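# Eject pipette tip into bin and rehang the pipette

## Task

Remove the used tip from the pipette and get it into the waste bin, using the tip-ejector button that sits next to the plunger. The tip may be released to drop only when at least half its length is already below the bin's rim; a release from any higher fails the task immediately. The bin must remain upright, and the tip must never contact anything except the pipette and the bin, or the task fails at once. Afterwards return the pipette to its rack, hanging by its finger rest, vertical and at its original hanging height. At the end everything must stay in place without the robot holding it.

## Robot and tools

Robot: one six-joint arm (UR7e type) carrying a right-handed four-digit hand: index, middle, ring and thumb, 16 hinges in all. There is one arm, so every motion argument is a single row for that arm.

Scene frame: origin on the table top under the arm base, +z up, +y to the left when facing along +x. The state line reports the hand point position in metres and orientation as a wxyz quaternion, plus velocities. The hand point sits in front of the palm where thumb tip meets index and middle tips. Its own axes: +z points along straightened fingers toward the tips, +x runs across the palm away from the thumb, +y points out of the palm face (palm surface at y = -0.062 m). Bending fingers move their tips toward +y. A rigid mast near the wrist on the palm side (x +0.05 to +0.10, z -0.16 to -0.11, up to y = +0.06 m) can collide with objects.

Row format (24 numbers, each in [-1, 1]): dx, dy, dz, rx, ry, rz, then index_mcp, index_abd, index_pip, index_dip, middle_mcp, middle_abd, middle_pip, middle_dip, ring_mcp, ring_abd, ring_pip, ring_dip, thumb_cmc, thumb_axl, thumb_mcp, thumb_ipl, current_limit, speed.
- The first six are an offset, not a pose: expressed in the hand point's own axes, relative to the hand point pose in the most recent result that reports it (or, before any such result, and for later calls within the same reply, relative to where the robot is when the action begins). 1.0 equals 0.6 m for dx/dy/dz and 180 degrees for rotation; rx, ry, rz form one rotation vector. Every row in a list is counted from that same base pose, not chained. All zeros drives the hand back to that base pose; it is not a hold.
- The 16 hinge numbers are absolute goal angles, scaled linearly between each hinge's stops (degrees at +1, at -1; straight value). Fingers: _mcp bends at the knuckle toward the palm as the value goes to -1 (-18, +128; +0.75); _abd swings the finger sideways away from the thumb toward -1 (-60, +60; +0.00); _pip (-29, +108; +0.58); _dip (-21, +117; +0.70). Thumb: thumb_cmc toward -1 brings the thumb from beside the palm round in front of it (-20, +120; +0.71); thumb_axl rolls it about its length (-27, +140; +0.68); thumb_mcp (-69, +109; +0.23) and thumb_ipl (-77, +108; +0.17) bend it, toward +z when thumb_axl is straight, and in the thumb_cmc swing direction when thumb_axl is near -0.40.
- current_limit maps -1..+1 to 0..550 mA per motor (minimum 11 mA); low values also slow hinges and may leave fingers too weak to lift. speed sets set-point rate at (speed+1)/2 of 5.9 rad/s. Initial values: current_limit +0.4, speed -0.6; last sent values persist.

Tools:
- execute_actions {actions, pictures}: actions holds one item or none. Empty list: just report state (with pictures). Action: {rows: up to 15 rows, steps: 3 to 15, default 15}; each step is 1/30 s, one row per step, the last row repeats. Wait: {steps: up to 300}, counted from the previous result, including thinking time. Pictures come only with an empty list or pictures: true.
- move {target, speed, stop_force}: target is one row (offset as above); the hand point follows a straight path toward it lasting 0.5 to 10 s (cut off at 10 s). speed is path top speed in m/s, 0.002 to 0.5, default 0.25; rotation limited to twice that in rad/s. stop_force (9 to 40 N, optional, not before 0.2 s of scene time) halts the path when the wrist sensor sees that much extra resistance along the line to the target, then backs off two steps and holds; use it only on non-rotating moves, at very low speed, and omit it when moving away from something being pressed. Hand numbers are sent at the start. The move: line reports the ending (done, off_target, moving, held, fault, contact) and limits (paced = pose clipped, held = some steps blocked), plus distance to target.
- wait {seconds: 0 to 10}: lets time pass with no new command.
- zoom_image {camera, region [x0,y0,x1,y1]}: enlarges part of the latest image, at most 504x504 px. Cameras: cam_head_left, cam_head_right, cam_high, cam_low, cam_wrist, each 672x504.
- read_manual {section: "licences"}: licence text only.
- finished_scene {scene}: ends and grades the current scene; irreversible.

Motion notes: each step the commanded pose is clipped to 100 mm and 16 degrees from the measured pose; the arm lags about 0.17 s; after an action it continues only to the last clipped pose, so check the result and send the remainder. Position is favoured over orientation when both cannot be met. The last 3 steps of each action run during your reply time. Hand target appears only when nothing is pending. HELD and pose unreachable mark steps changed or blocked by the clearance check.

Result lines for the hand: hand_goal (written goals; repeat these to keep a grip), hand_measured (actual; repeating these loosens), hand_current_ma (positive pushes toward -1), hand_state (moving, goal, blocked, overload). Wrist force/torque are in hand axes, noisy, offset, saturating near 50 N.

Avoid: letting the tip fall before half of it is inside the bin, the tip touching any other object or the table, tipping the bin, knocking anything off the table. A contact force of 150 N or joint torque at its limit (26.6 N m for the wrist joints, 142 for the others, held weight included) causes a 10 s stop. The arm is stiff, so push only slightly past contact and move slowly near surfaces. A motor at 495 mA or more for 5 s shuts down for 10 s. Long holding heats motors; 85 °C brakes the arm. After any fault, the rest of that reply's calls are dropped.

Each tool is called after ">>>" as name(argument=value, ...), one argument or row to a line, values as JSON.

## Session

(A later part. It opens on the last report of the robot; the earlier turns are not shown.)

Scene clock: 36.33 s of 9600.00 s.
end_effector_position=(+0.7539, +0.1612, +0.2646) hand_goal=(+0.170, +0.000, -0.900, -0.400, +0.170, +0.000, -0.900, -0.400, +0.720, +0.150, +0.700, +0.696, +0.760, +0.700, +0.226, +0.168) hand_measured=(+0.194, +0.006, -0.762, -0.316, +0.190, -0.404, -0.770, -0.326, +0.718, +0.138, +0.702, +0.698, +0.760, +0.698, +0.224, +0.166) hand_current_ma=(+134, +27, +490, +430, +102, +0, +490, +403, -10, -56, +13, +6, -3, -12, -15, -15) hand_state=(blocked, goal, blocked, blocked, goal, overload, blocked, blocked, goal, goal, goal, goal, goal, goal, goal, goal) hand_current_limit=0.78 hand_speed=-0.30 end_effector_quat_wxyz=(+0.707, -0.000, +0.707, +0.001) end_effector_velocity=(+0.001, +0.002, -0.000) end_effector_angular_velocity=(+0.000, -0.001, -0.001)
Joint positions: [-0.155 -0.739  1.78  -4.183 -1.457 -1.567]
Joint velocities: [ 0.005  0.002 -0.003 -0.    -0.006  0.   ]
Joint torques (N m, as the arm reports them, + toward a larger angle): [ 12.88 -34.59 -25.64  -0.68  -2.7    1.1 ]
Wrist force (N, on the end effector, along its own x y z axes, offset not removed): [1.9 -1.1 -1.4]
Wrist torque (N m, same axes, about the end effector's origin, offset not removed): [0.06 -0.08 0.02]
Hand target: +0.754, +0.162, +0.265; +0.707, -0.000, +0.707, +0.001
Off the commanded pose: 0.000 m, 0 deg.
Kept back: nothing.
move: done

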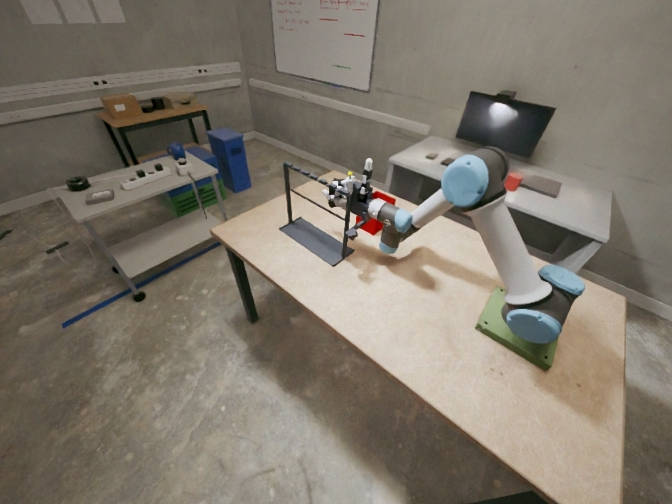

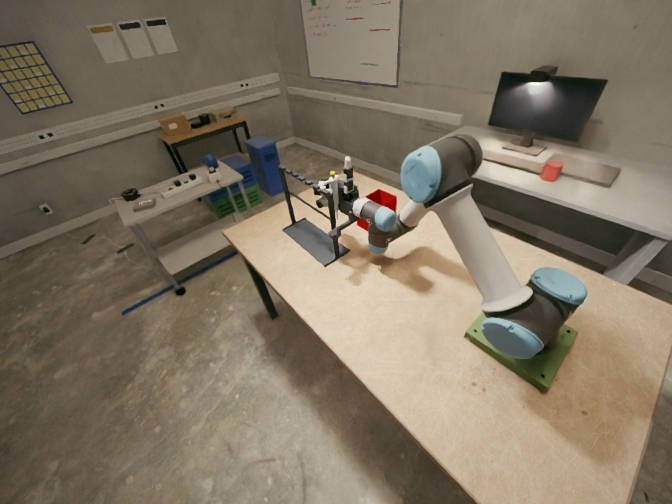

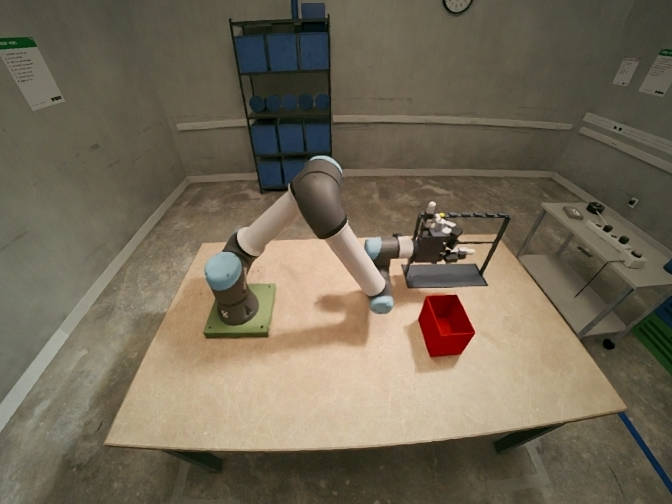

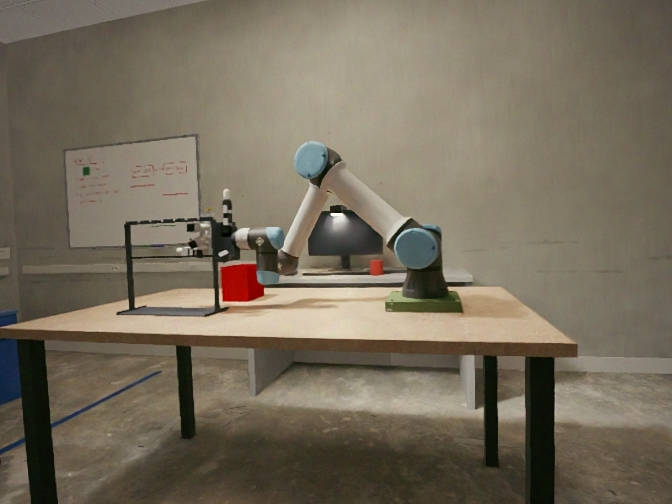

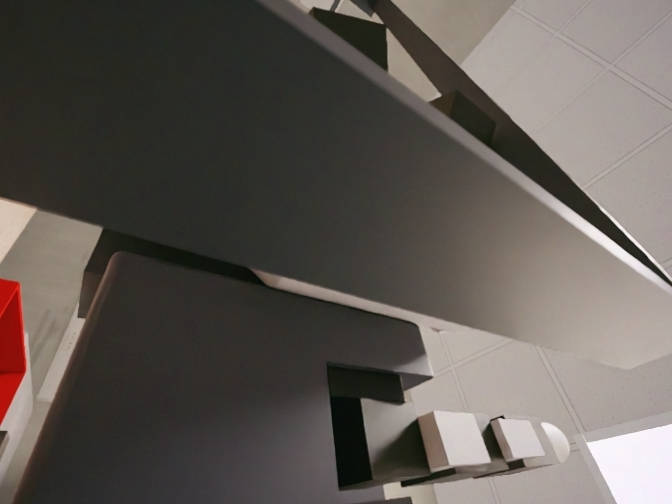

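>>> move(
  target=[0,0.0647,0.001,0,0,0,0.17,0,-0.9,-0.4,0.17,0,-0.9,-0.4,0.72,0.15,0.7,0.696,0.76,0.7,0.226,0.168,0.78,-0.3],
  speed=0.04,
)

>>> move(
  target=[0.0225,0,0,0,0,0,0.17,0,-0.9,-0.4,0.17,0,-0.9,-0.4,0.72,0.15,0.7,0.696,0.76,0.7,0.226,0.168,0.78,-0.3],
  speed=0.02,
)

>>> zoom_image(
  camera="cam_head_left",
  region=[310, 155, 380, 225],
)

Scene clock: 37.93 s of 9600.00 s.
end_effector_position=(+0.7544, +0.1997, +0.2645) hand_goal=(+0.170, +0.000, -0.900, -0.400, +0.170, +0.000, -0.900, -0.400, +0.720, +0.150, +0.700, +0.696, +0.760, +0.700, +0.226, +0.168) hand_measured=(+0.194, +0.006, -0.762, -0.316, +0.190, -0.404, -0.770, -0.326, +0.718, +0.138, +0.702, +0.698, +0.760, +0.698, +0.224, +0.166) hand_current_ma=(+134, +27, +490, +430, +102, +0, +490, +403, -10, -56, +13, +6, -3, -12, -15, -15) hand_state=(blocked, goal, blocked, blocked, goal, overload, blocked, blocked, goal, goal, goal, goal, goal, goal, goal, goal) hand_current_limit=0.78 hand_speed=-0.30 end_effector_quat_wxyz=(+0.707, -0.000, +0.707, +0.001) end_effector_velocity=(+0.001, +0.002, -0.001) end_effector_angular_velocity=(+0.001, +0.001, -0.002)
Joint positions: [-0.081 -0.73   1.756 -4.169 -1.532 -1.567]
Joint velocities: [ 0.004  0.003 -0.003  0.001 -0.006  0.001]
Joint torques (N m, as the arm reports them, + toward a larger angle): [ 13.87 -35.4  -26.19  -0.75  -2.73  -1.59]
Wrist force (N, on the end effector, along its own x y z axes, offset not removed): [2.0 -0.4 -1.5]
Wrist torque (N m, same axes, about the end effector's origin, offset not removed): [0.16 -0.19 -0.04]
Hand target: +0.754, +0.200, +0.265; +0.707, -0.000, +0.707, +0.001
Off the commanded pose: 0.000 m, 0 deg.
Kept back: nothing.
move: done

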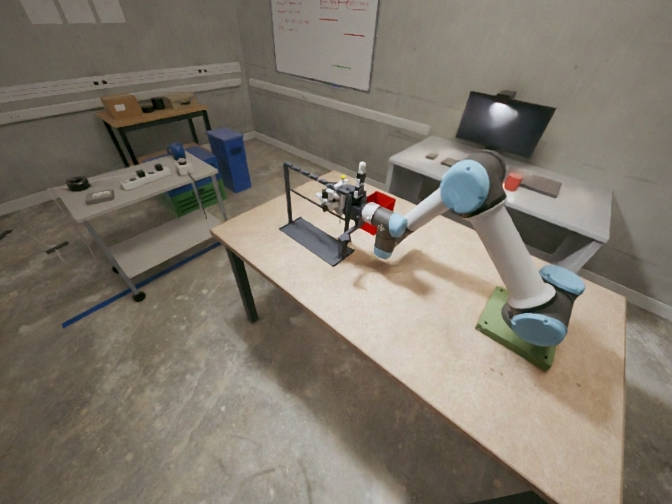

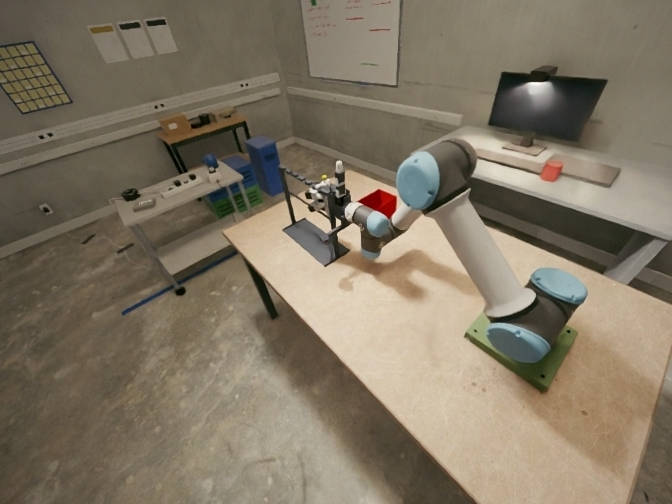

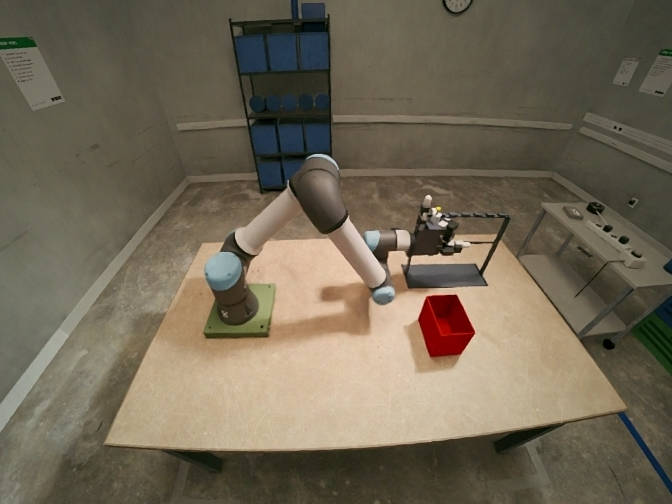

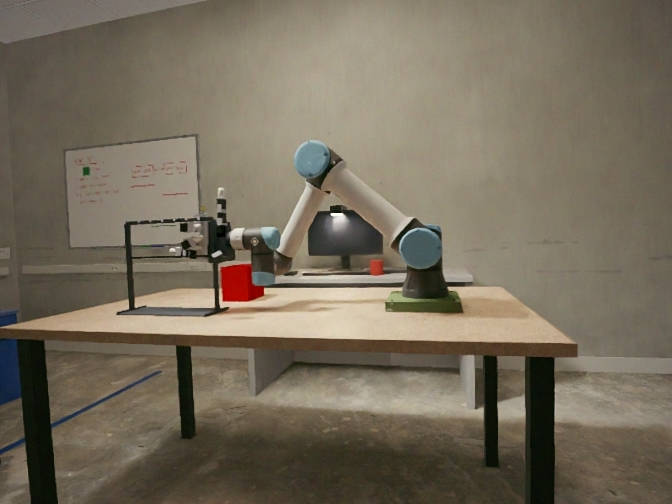

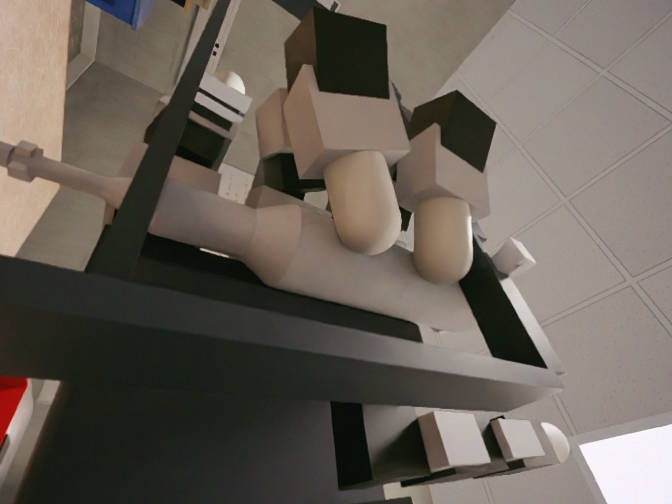

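Scene clock: 38.93 s of 9600.00 s.
end_effector_position=(+0.7544, +0.1996, +0.2513) hand_goal=(+0.170, +0.000, -0.900, -0.400, +0.170, +0.000, -0.900, -0.400, +0.720, +0.150, +0.700, +0.696, +0.760, +0.700, +0.226, +0.168) hand_measured=(+0.194, +0.006, -0.762, -0.316, +0.190, -0.404, -0.770, -0.326, +0.718, +0.138, +0.702, +0.698, +0.760, +0.698, +0.224, +0.166) hand_current_ma=(+134, +27, +490, +430, +102, +0, +489, +403, -10, -56, +13, +6, -3, -12, -15, -15) hand_state=(blocked, goal, blocked, blocked, goal, overload, blocked, blocked, goal, goal, goal, goal, goal, goal, goal, goal) hand_current_limit=0.78 hand_speed=-0.30 end_effector_quat_wxyz=(+0.707, -0.000, +0.707, +0.001) end_effector_velocity=(-0.000, -0.000, -0.002) end_effector_angular_velocity=(+0.001, -0.002, +0.000)
Joint positions: [-0.081 -0.703  1.751 -4.191 -1.532 -1.567]
Joint velocities: [-0.     0.004 -0.001 -0.006  0.     0.001]
Joint torques (N m, as the arm reports them, + toward a larger angle): [-10.12 -36.82 -25.32  -4.13   2.21  -1.4 ]
Wrist force (N, on the end effector, along its own x y z axes, offset not removed): [2.2 -0.7 -0.9]
Wrist torque (N m, same axes, about the end effector's origin, offset not removed): [0.08 -0.15 0.07]
Hand target: +0.754, +0.200, +0.251; +0.707, -0.000, +0.707, +0.001
Off the commanded pose: 0.000 m, 0 deg.
Kept back: nothing.
move: done

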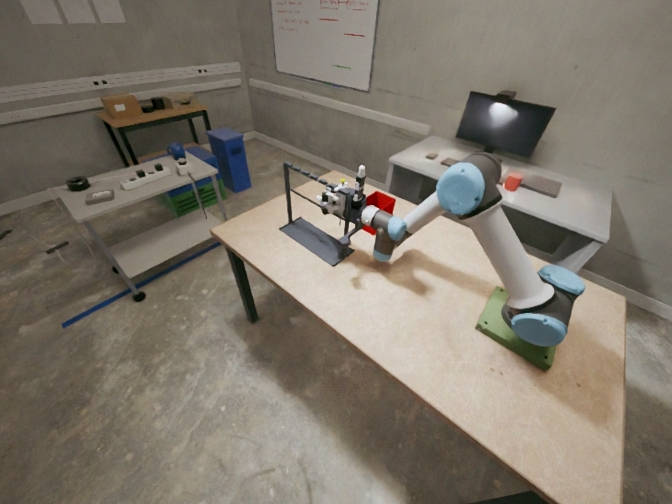

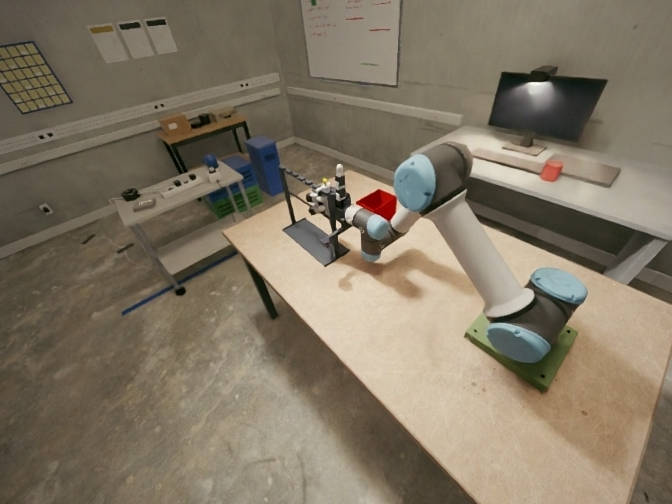

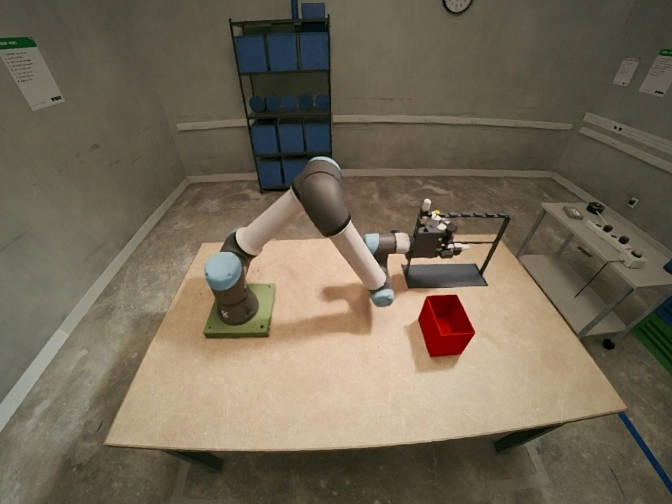

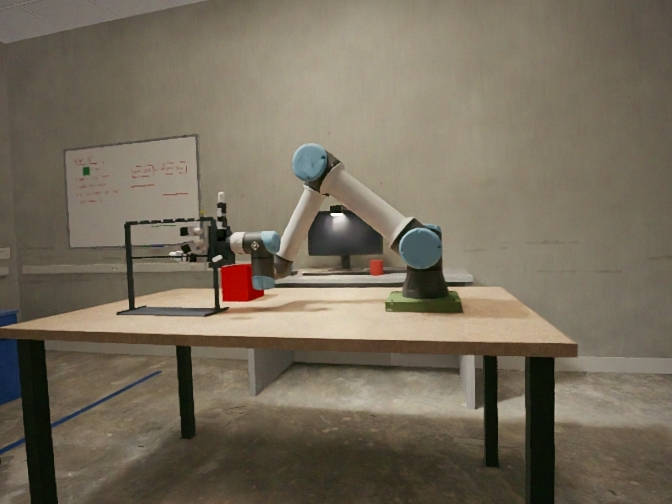

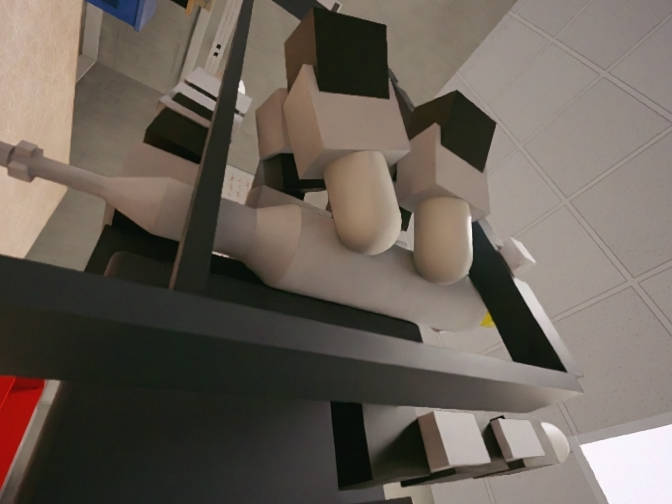

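Region (310, 155, 380, 225) of cam_head_left's 672x504 image, scaled by 7.200, with more detail than that image has.

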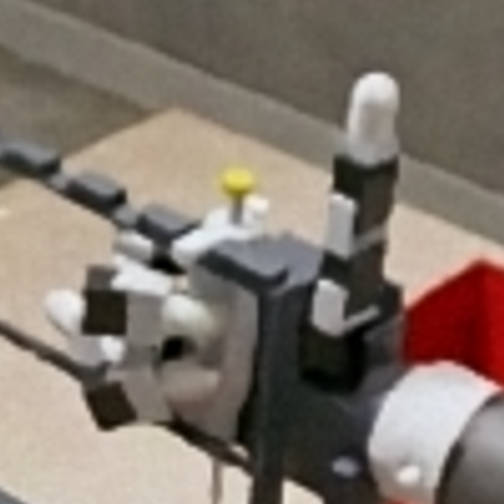

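>>> move(
  target=[0.001,0,0,0,0,0,0.3,0,-0.62,0.4,0.3,0,-0.62,0.4,0.8,0.1,0.7,0.696,0.76,0.7,0.226,0.168,0.5,-0.5],
)

>>> move(
  target=[0,-0.01,0,0,0,0,0.68,0,-0.62,0.55,0.68,0,-0.66,0.55,0.9,0,0.7,0.696,0.76,0.7,0.226,0.168,0.5,-0.4],
  speed=0.02,
)

Scene clock: 40.10 s of 9600.00 s.
end_effector_position=(+0.7544, +0.1996, +0.2507) hand_goal=(+0.300, +0.000, -0.620, +0.400, +0.300, +0.000, -0.620, +0.400, +0.800, +0.100, +0.700, +0.696, +0.760, +0.700, +0.226, +0.168) hand_measured=(+0.298, +0.000, -0.622, +0.398, +0.298, -0.404, -0.622, +0.398, +0.798, +0.098, +0.702, +0.698, +0.760, +0.698, +0.224, +0.166) hand_current_ma=(-12, +2, -14, -14, -13, +0, -7, -13, -13, -13, +12, +6, -3, -12, -15, -15) hand_state=(goal, goal, goal, goal, goal, overload, goal, goal, goal, goal, goal, goal, goal, goal, goal, goal) hand_current_limit=0.50 hand_speed=-0.50 end_effector_quat_wxyz=(+0.707, -0.000, +0.707, +0.001) end_effector_velocity=(+0.000, -0.001, +0.000) end_effector_angular_velocity=(-0.002, -0.000, -0.001)
Joint positions: [-0.081 -0.701  1.751 -4.192 -1.532 -1.567]
Joint velocities: [-0.001 -0.001  0.     0.001  0.    -0.002]
Joint torques (N m, as the arm reports them, + toward a larger angle): [ -9.02 -35.1  -25.01  -3.97   1.46  -0.89]
Wrist force (N, on the end effector, along its own x y z axes, offset not removed): [1.6 -0.4 -1.4]
Wrist torque (N m, same axes, about the end effector's origin, offset not removed): [0.12 -0.12 0.07]
Hand target: +0.754, +0.200, +0.251; +0.707, -0.000, +0.707, +0.001
Off the commanded pose: 0.000 m, 0 deg.
Kept back: nothing.
move: done

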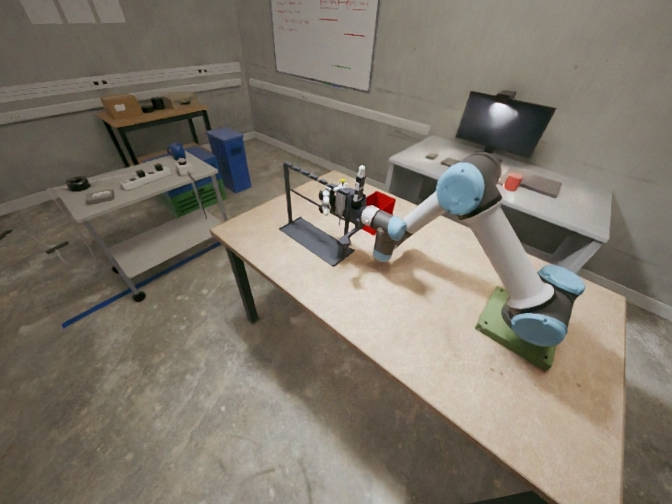

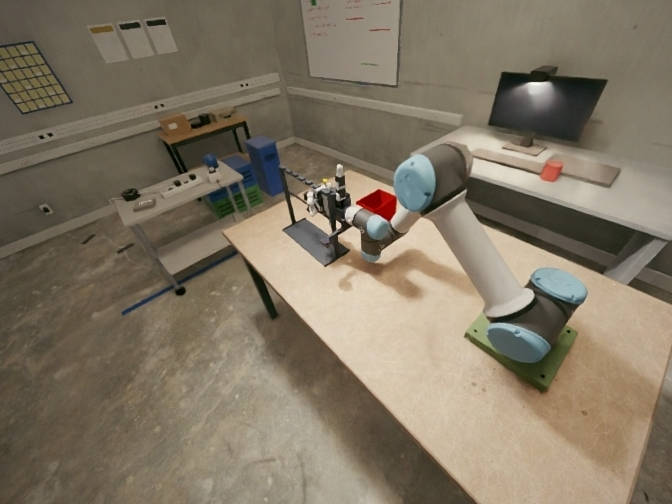

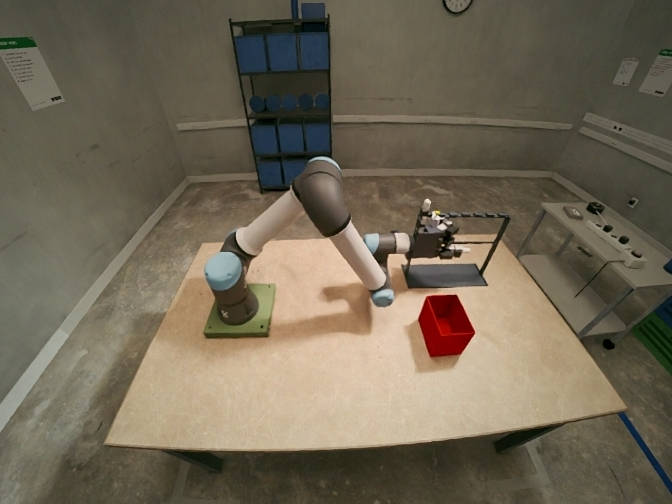

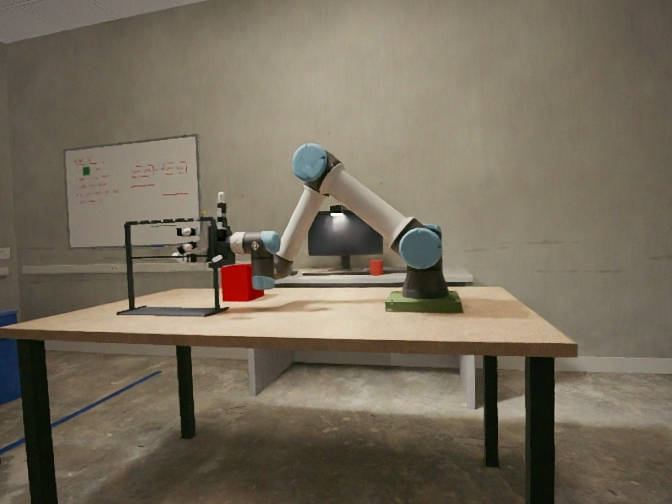

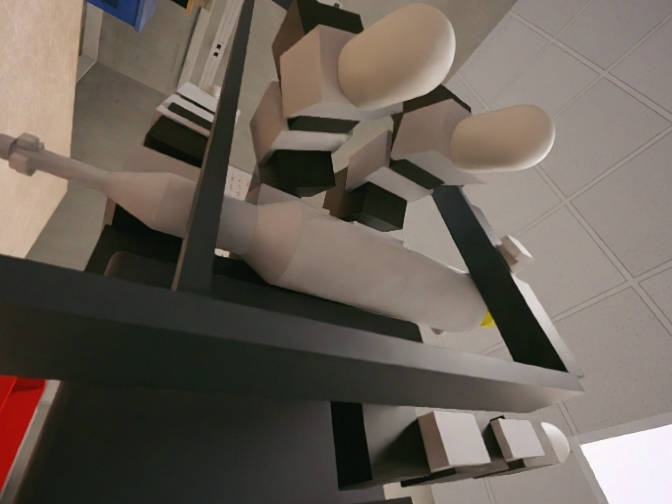

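Scene clock: 40.80 s of 9600.00 s.
end_effector_position=(+0.7544, +0.1941, +0.2507) hand_goal=(+0.680, +0.000, -0.620, +0.550, +0.680, +0.000, -0.660, +0.550, +0.900, +0.000, +0.700, +0.696, +0.760, +0.700, +0.226, +0.168) hand_measured=(+0.678, +0.000, -0.622, +0.548, +0.678, -0.404, -0.654, +0.548, +0.898, -0.002, +0.702, +0.698, +0.760, +0.698, +0.224, +0.166) hand_current_ma=(-13, +2, -13, -14, -14, +0, +27, -12, -13, -12, +10, +6, -3, -12, -14, -15) hand_state=(goal, goal, goal, goal, goal, overload, goal, goal, goal, goal, goal, goal, goal, goal, goal, goal) hand_current_limit=0.50 hand_speed=-0.40 end_effector_quat_wxyz=(+0.707, -0.000, +0.707, +0.001) end_effector_velocity=(-0.001, -0.002, +0.001) end_effector_angular_velocity=(+0.000, -0.002, +0.002)
Joint positions: [-0.092 -0.703  1.755 -4.194 -1.521 -1.567]
Joint velocities: [-0.004 -0.002  0.002 -0.002  0.006  0.   ]
Joint torques (N m, as the arm reports them, + toward a larger angle): [-10.62 -52.44  -3.43  -3.94   2.3   -0.34]
Wrist force (N, on the end effector, along its own x y z axes, offset not removed): [2.3 -2.0 -1.8]
Wrist torque (N m, same axes, about the end effector's origin, offset not removed): [0.00 -0.24 0.16]
Hand target: +0.754, +0.194, +0.251; +0.707, -0.000, +0.707, +0.001
Off the commanded pose: 0.000 m, 0 deg.
Kept back: nothing.
move: done

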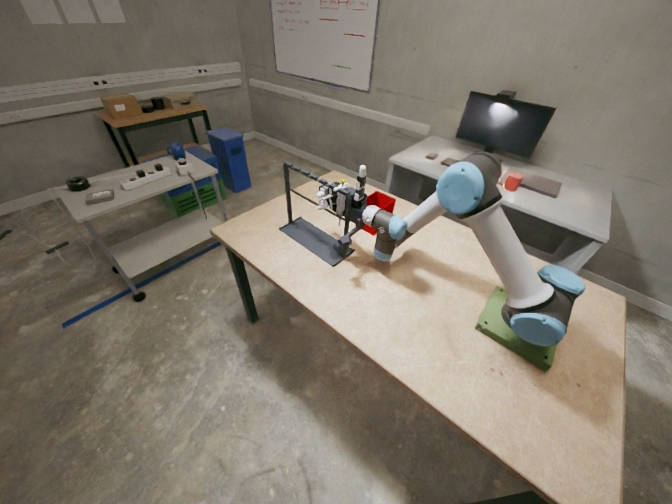

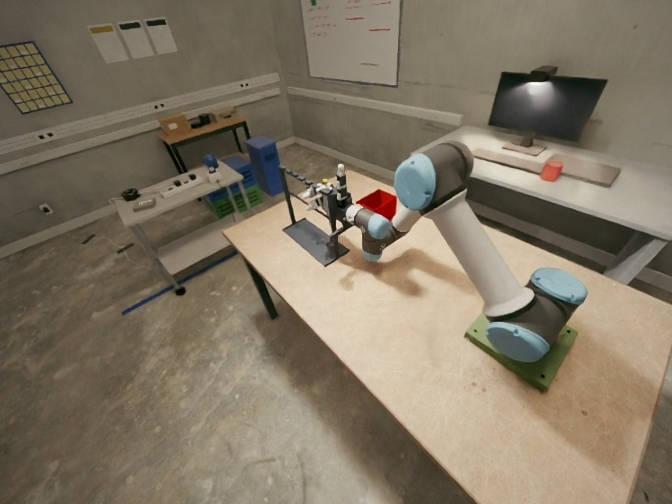

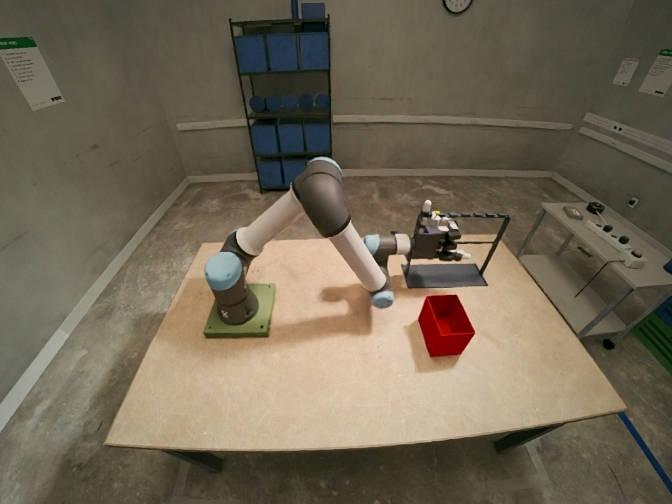

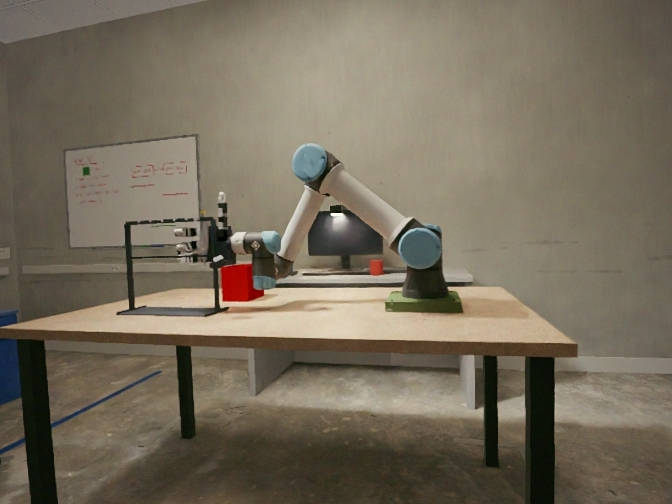

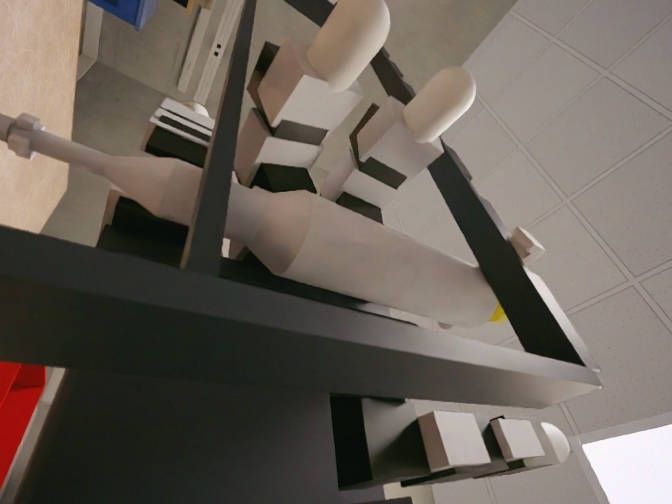

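>>> move(
  target=[-0.01,-0.16,0,0,0,0,0.68,0,-0.62,0.55,0.68,0,-0.66,0.55,0.9,0,0.7,0.696,0.76,0.7,0.226,0.168,0.5,-0.4],
  speed=0.15,
)

>>> zoom_image(
  camera="cam_head_left",
  region=[300, 155, 390, 245],
)

Scene clock: 42.27 s of 9600.00 s.
end_effector_position=(+0.7545, +0.0984, +0.2568) hand_goal=(+0.680, +0.000, -0.620, +0.550, +0.680, +0.000, -0.660, +0.550, +0.900, +0.000, +0.700, +0.696, +0.760, +0.700, +0.226, +0.168) hand_measured=(+0.678, +0.000, -0.622, +0.548, +0.678, -0.404, -0.654, +0.548, +0.898, -0.002, +0.702, +0.698, +0.760, +0.698, +0.224, +0.166) hand_current_ma=(-11, +1, -13, -14, -12, +0, +27, -12, -11, -12, +10, +6, -3, -12, -15, -15) hand_state=(goal, goal, goal, goal, goal, overload, goal, goal, goal, goal, goal, goal, goal, goal, goal, goal) hand_current_limit=0.50 hand_speed=-0.40 end_effector_quat_wxyz=(+0.707, -0.000, +0.707, +0.001) end_effector_velocity=(+0.000, -0.002, -0.001) end_effector_angular_velocity=(-0.001, +0.002, +0.001)
Joint positions: [-0.277 -0.728  1.792 -4.207 -1.336 -1.567]
Joint velocities: [-0.005  0.001  0.     0.     0.006 -0.002]
Joint torques (N m, as the arm reports them, + toward a larger angle): [-10.92 -50.85  -3.64  -0.39   2.3   -1.68]
Wrist force (N, on the end effector, along its own x y z axes, offset not removed): [1.0 -0.9 -1.2]
Wrist torque (N m, same axes, about the end effector's origin, offset not removed): [0.09 -0.02 0.04]
Hand target: +0.755, +0.098, +0.257; +0.707, -0.000, +0.707, +0.001
Off the commanded pose: 0.000 m, 0 deg.
Kept back: nothing.
move: done

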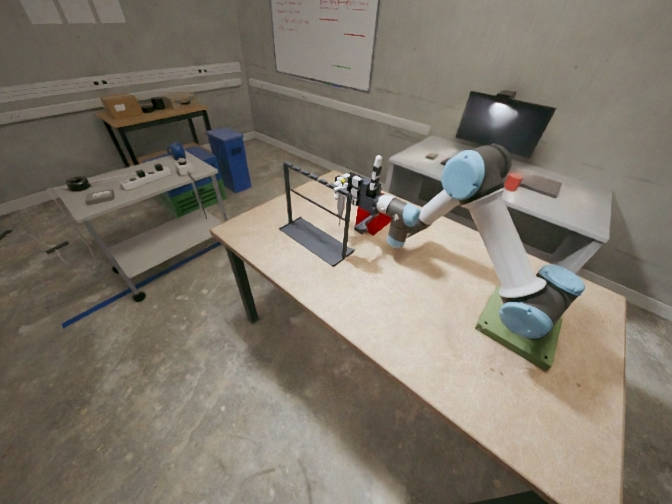

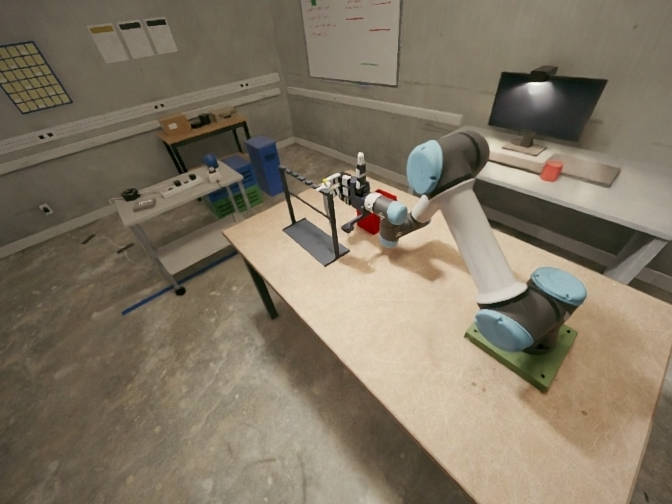

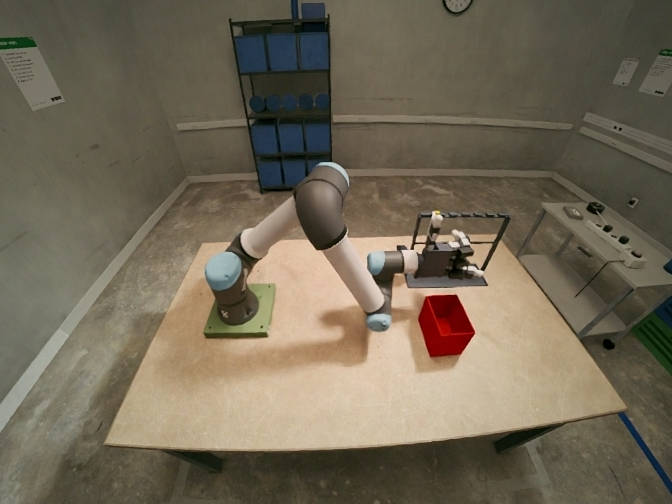

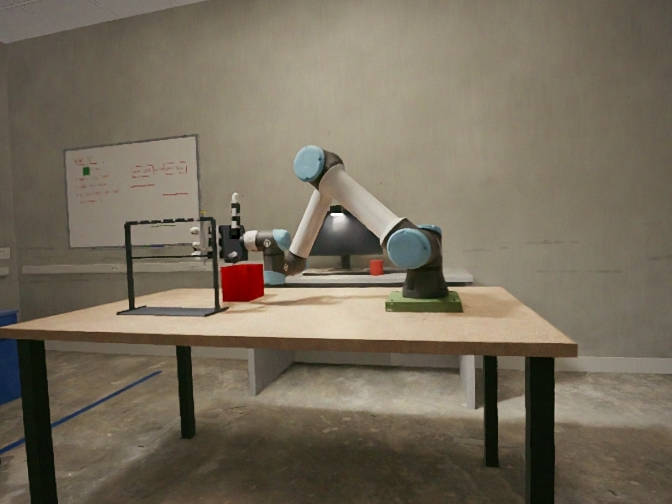

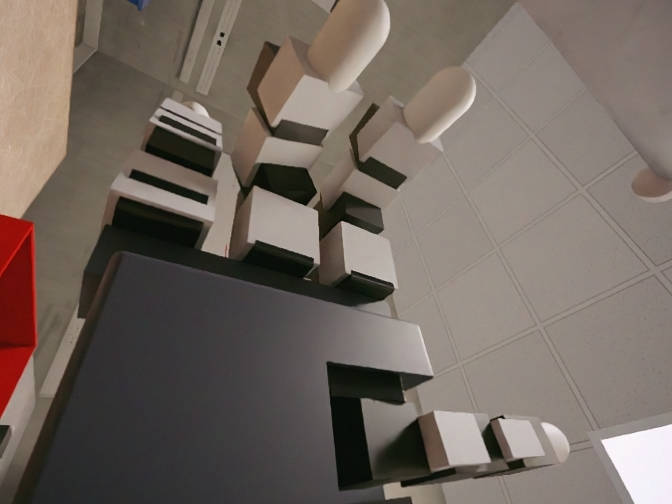

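Region (300, 155, 390, 245) of cam_head_left's 672x504 image, scaled by 5.600, with more detail than that image has.

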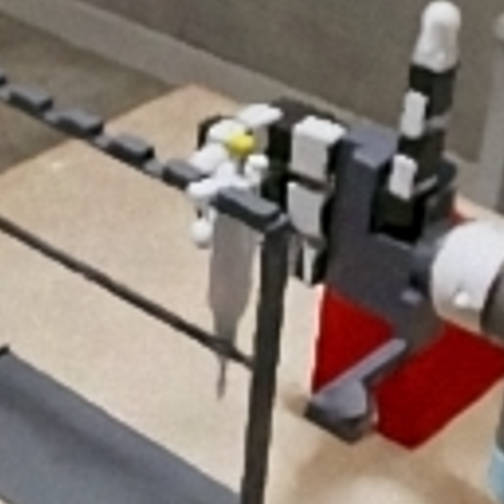

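>>> finished_scene(
  scene=1,
)

The scene is finished: the task was done.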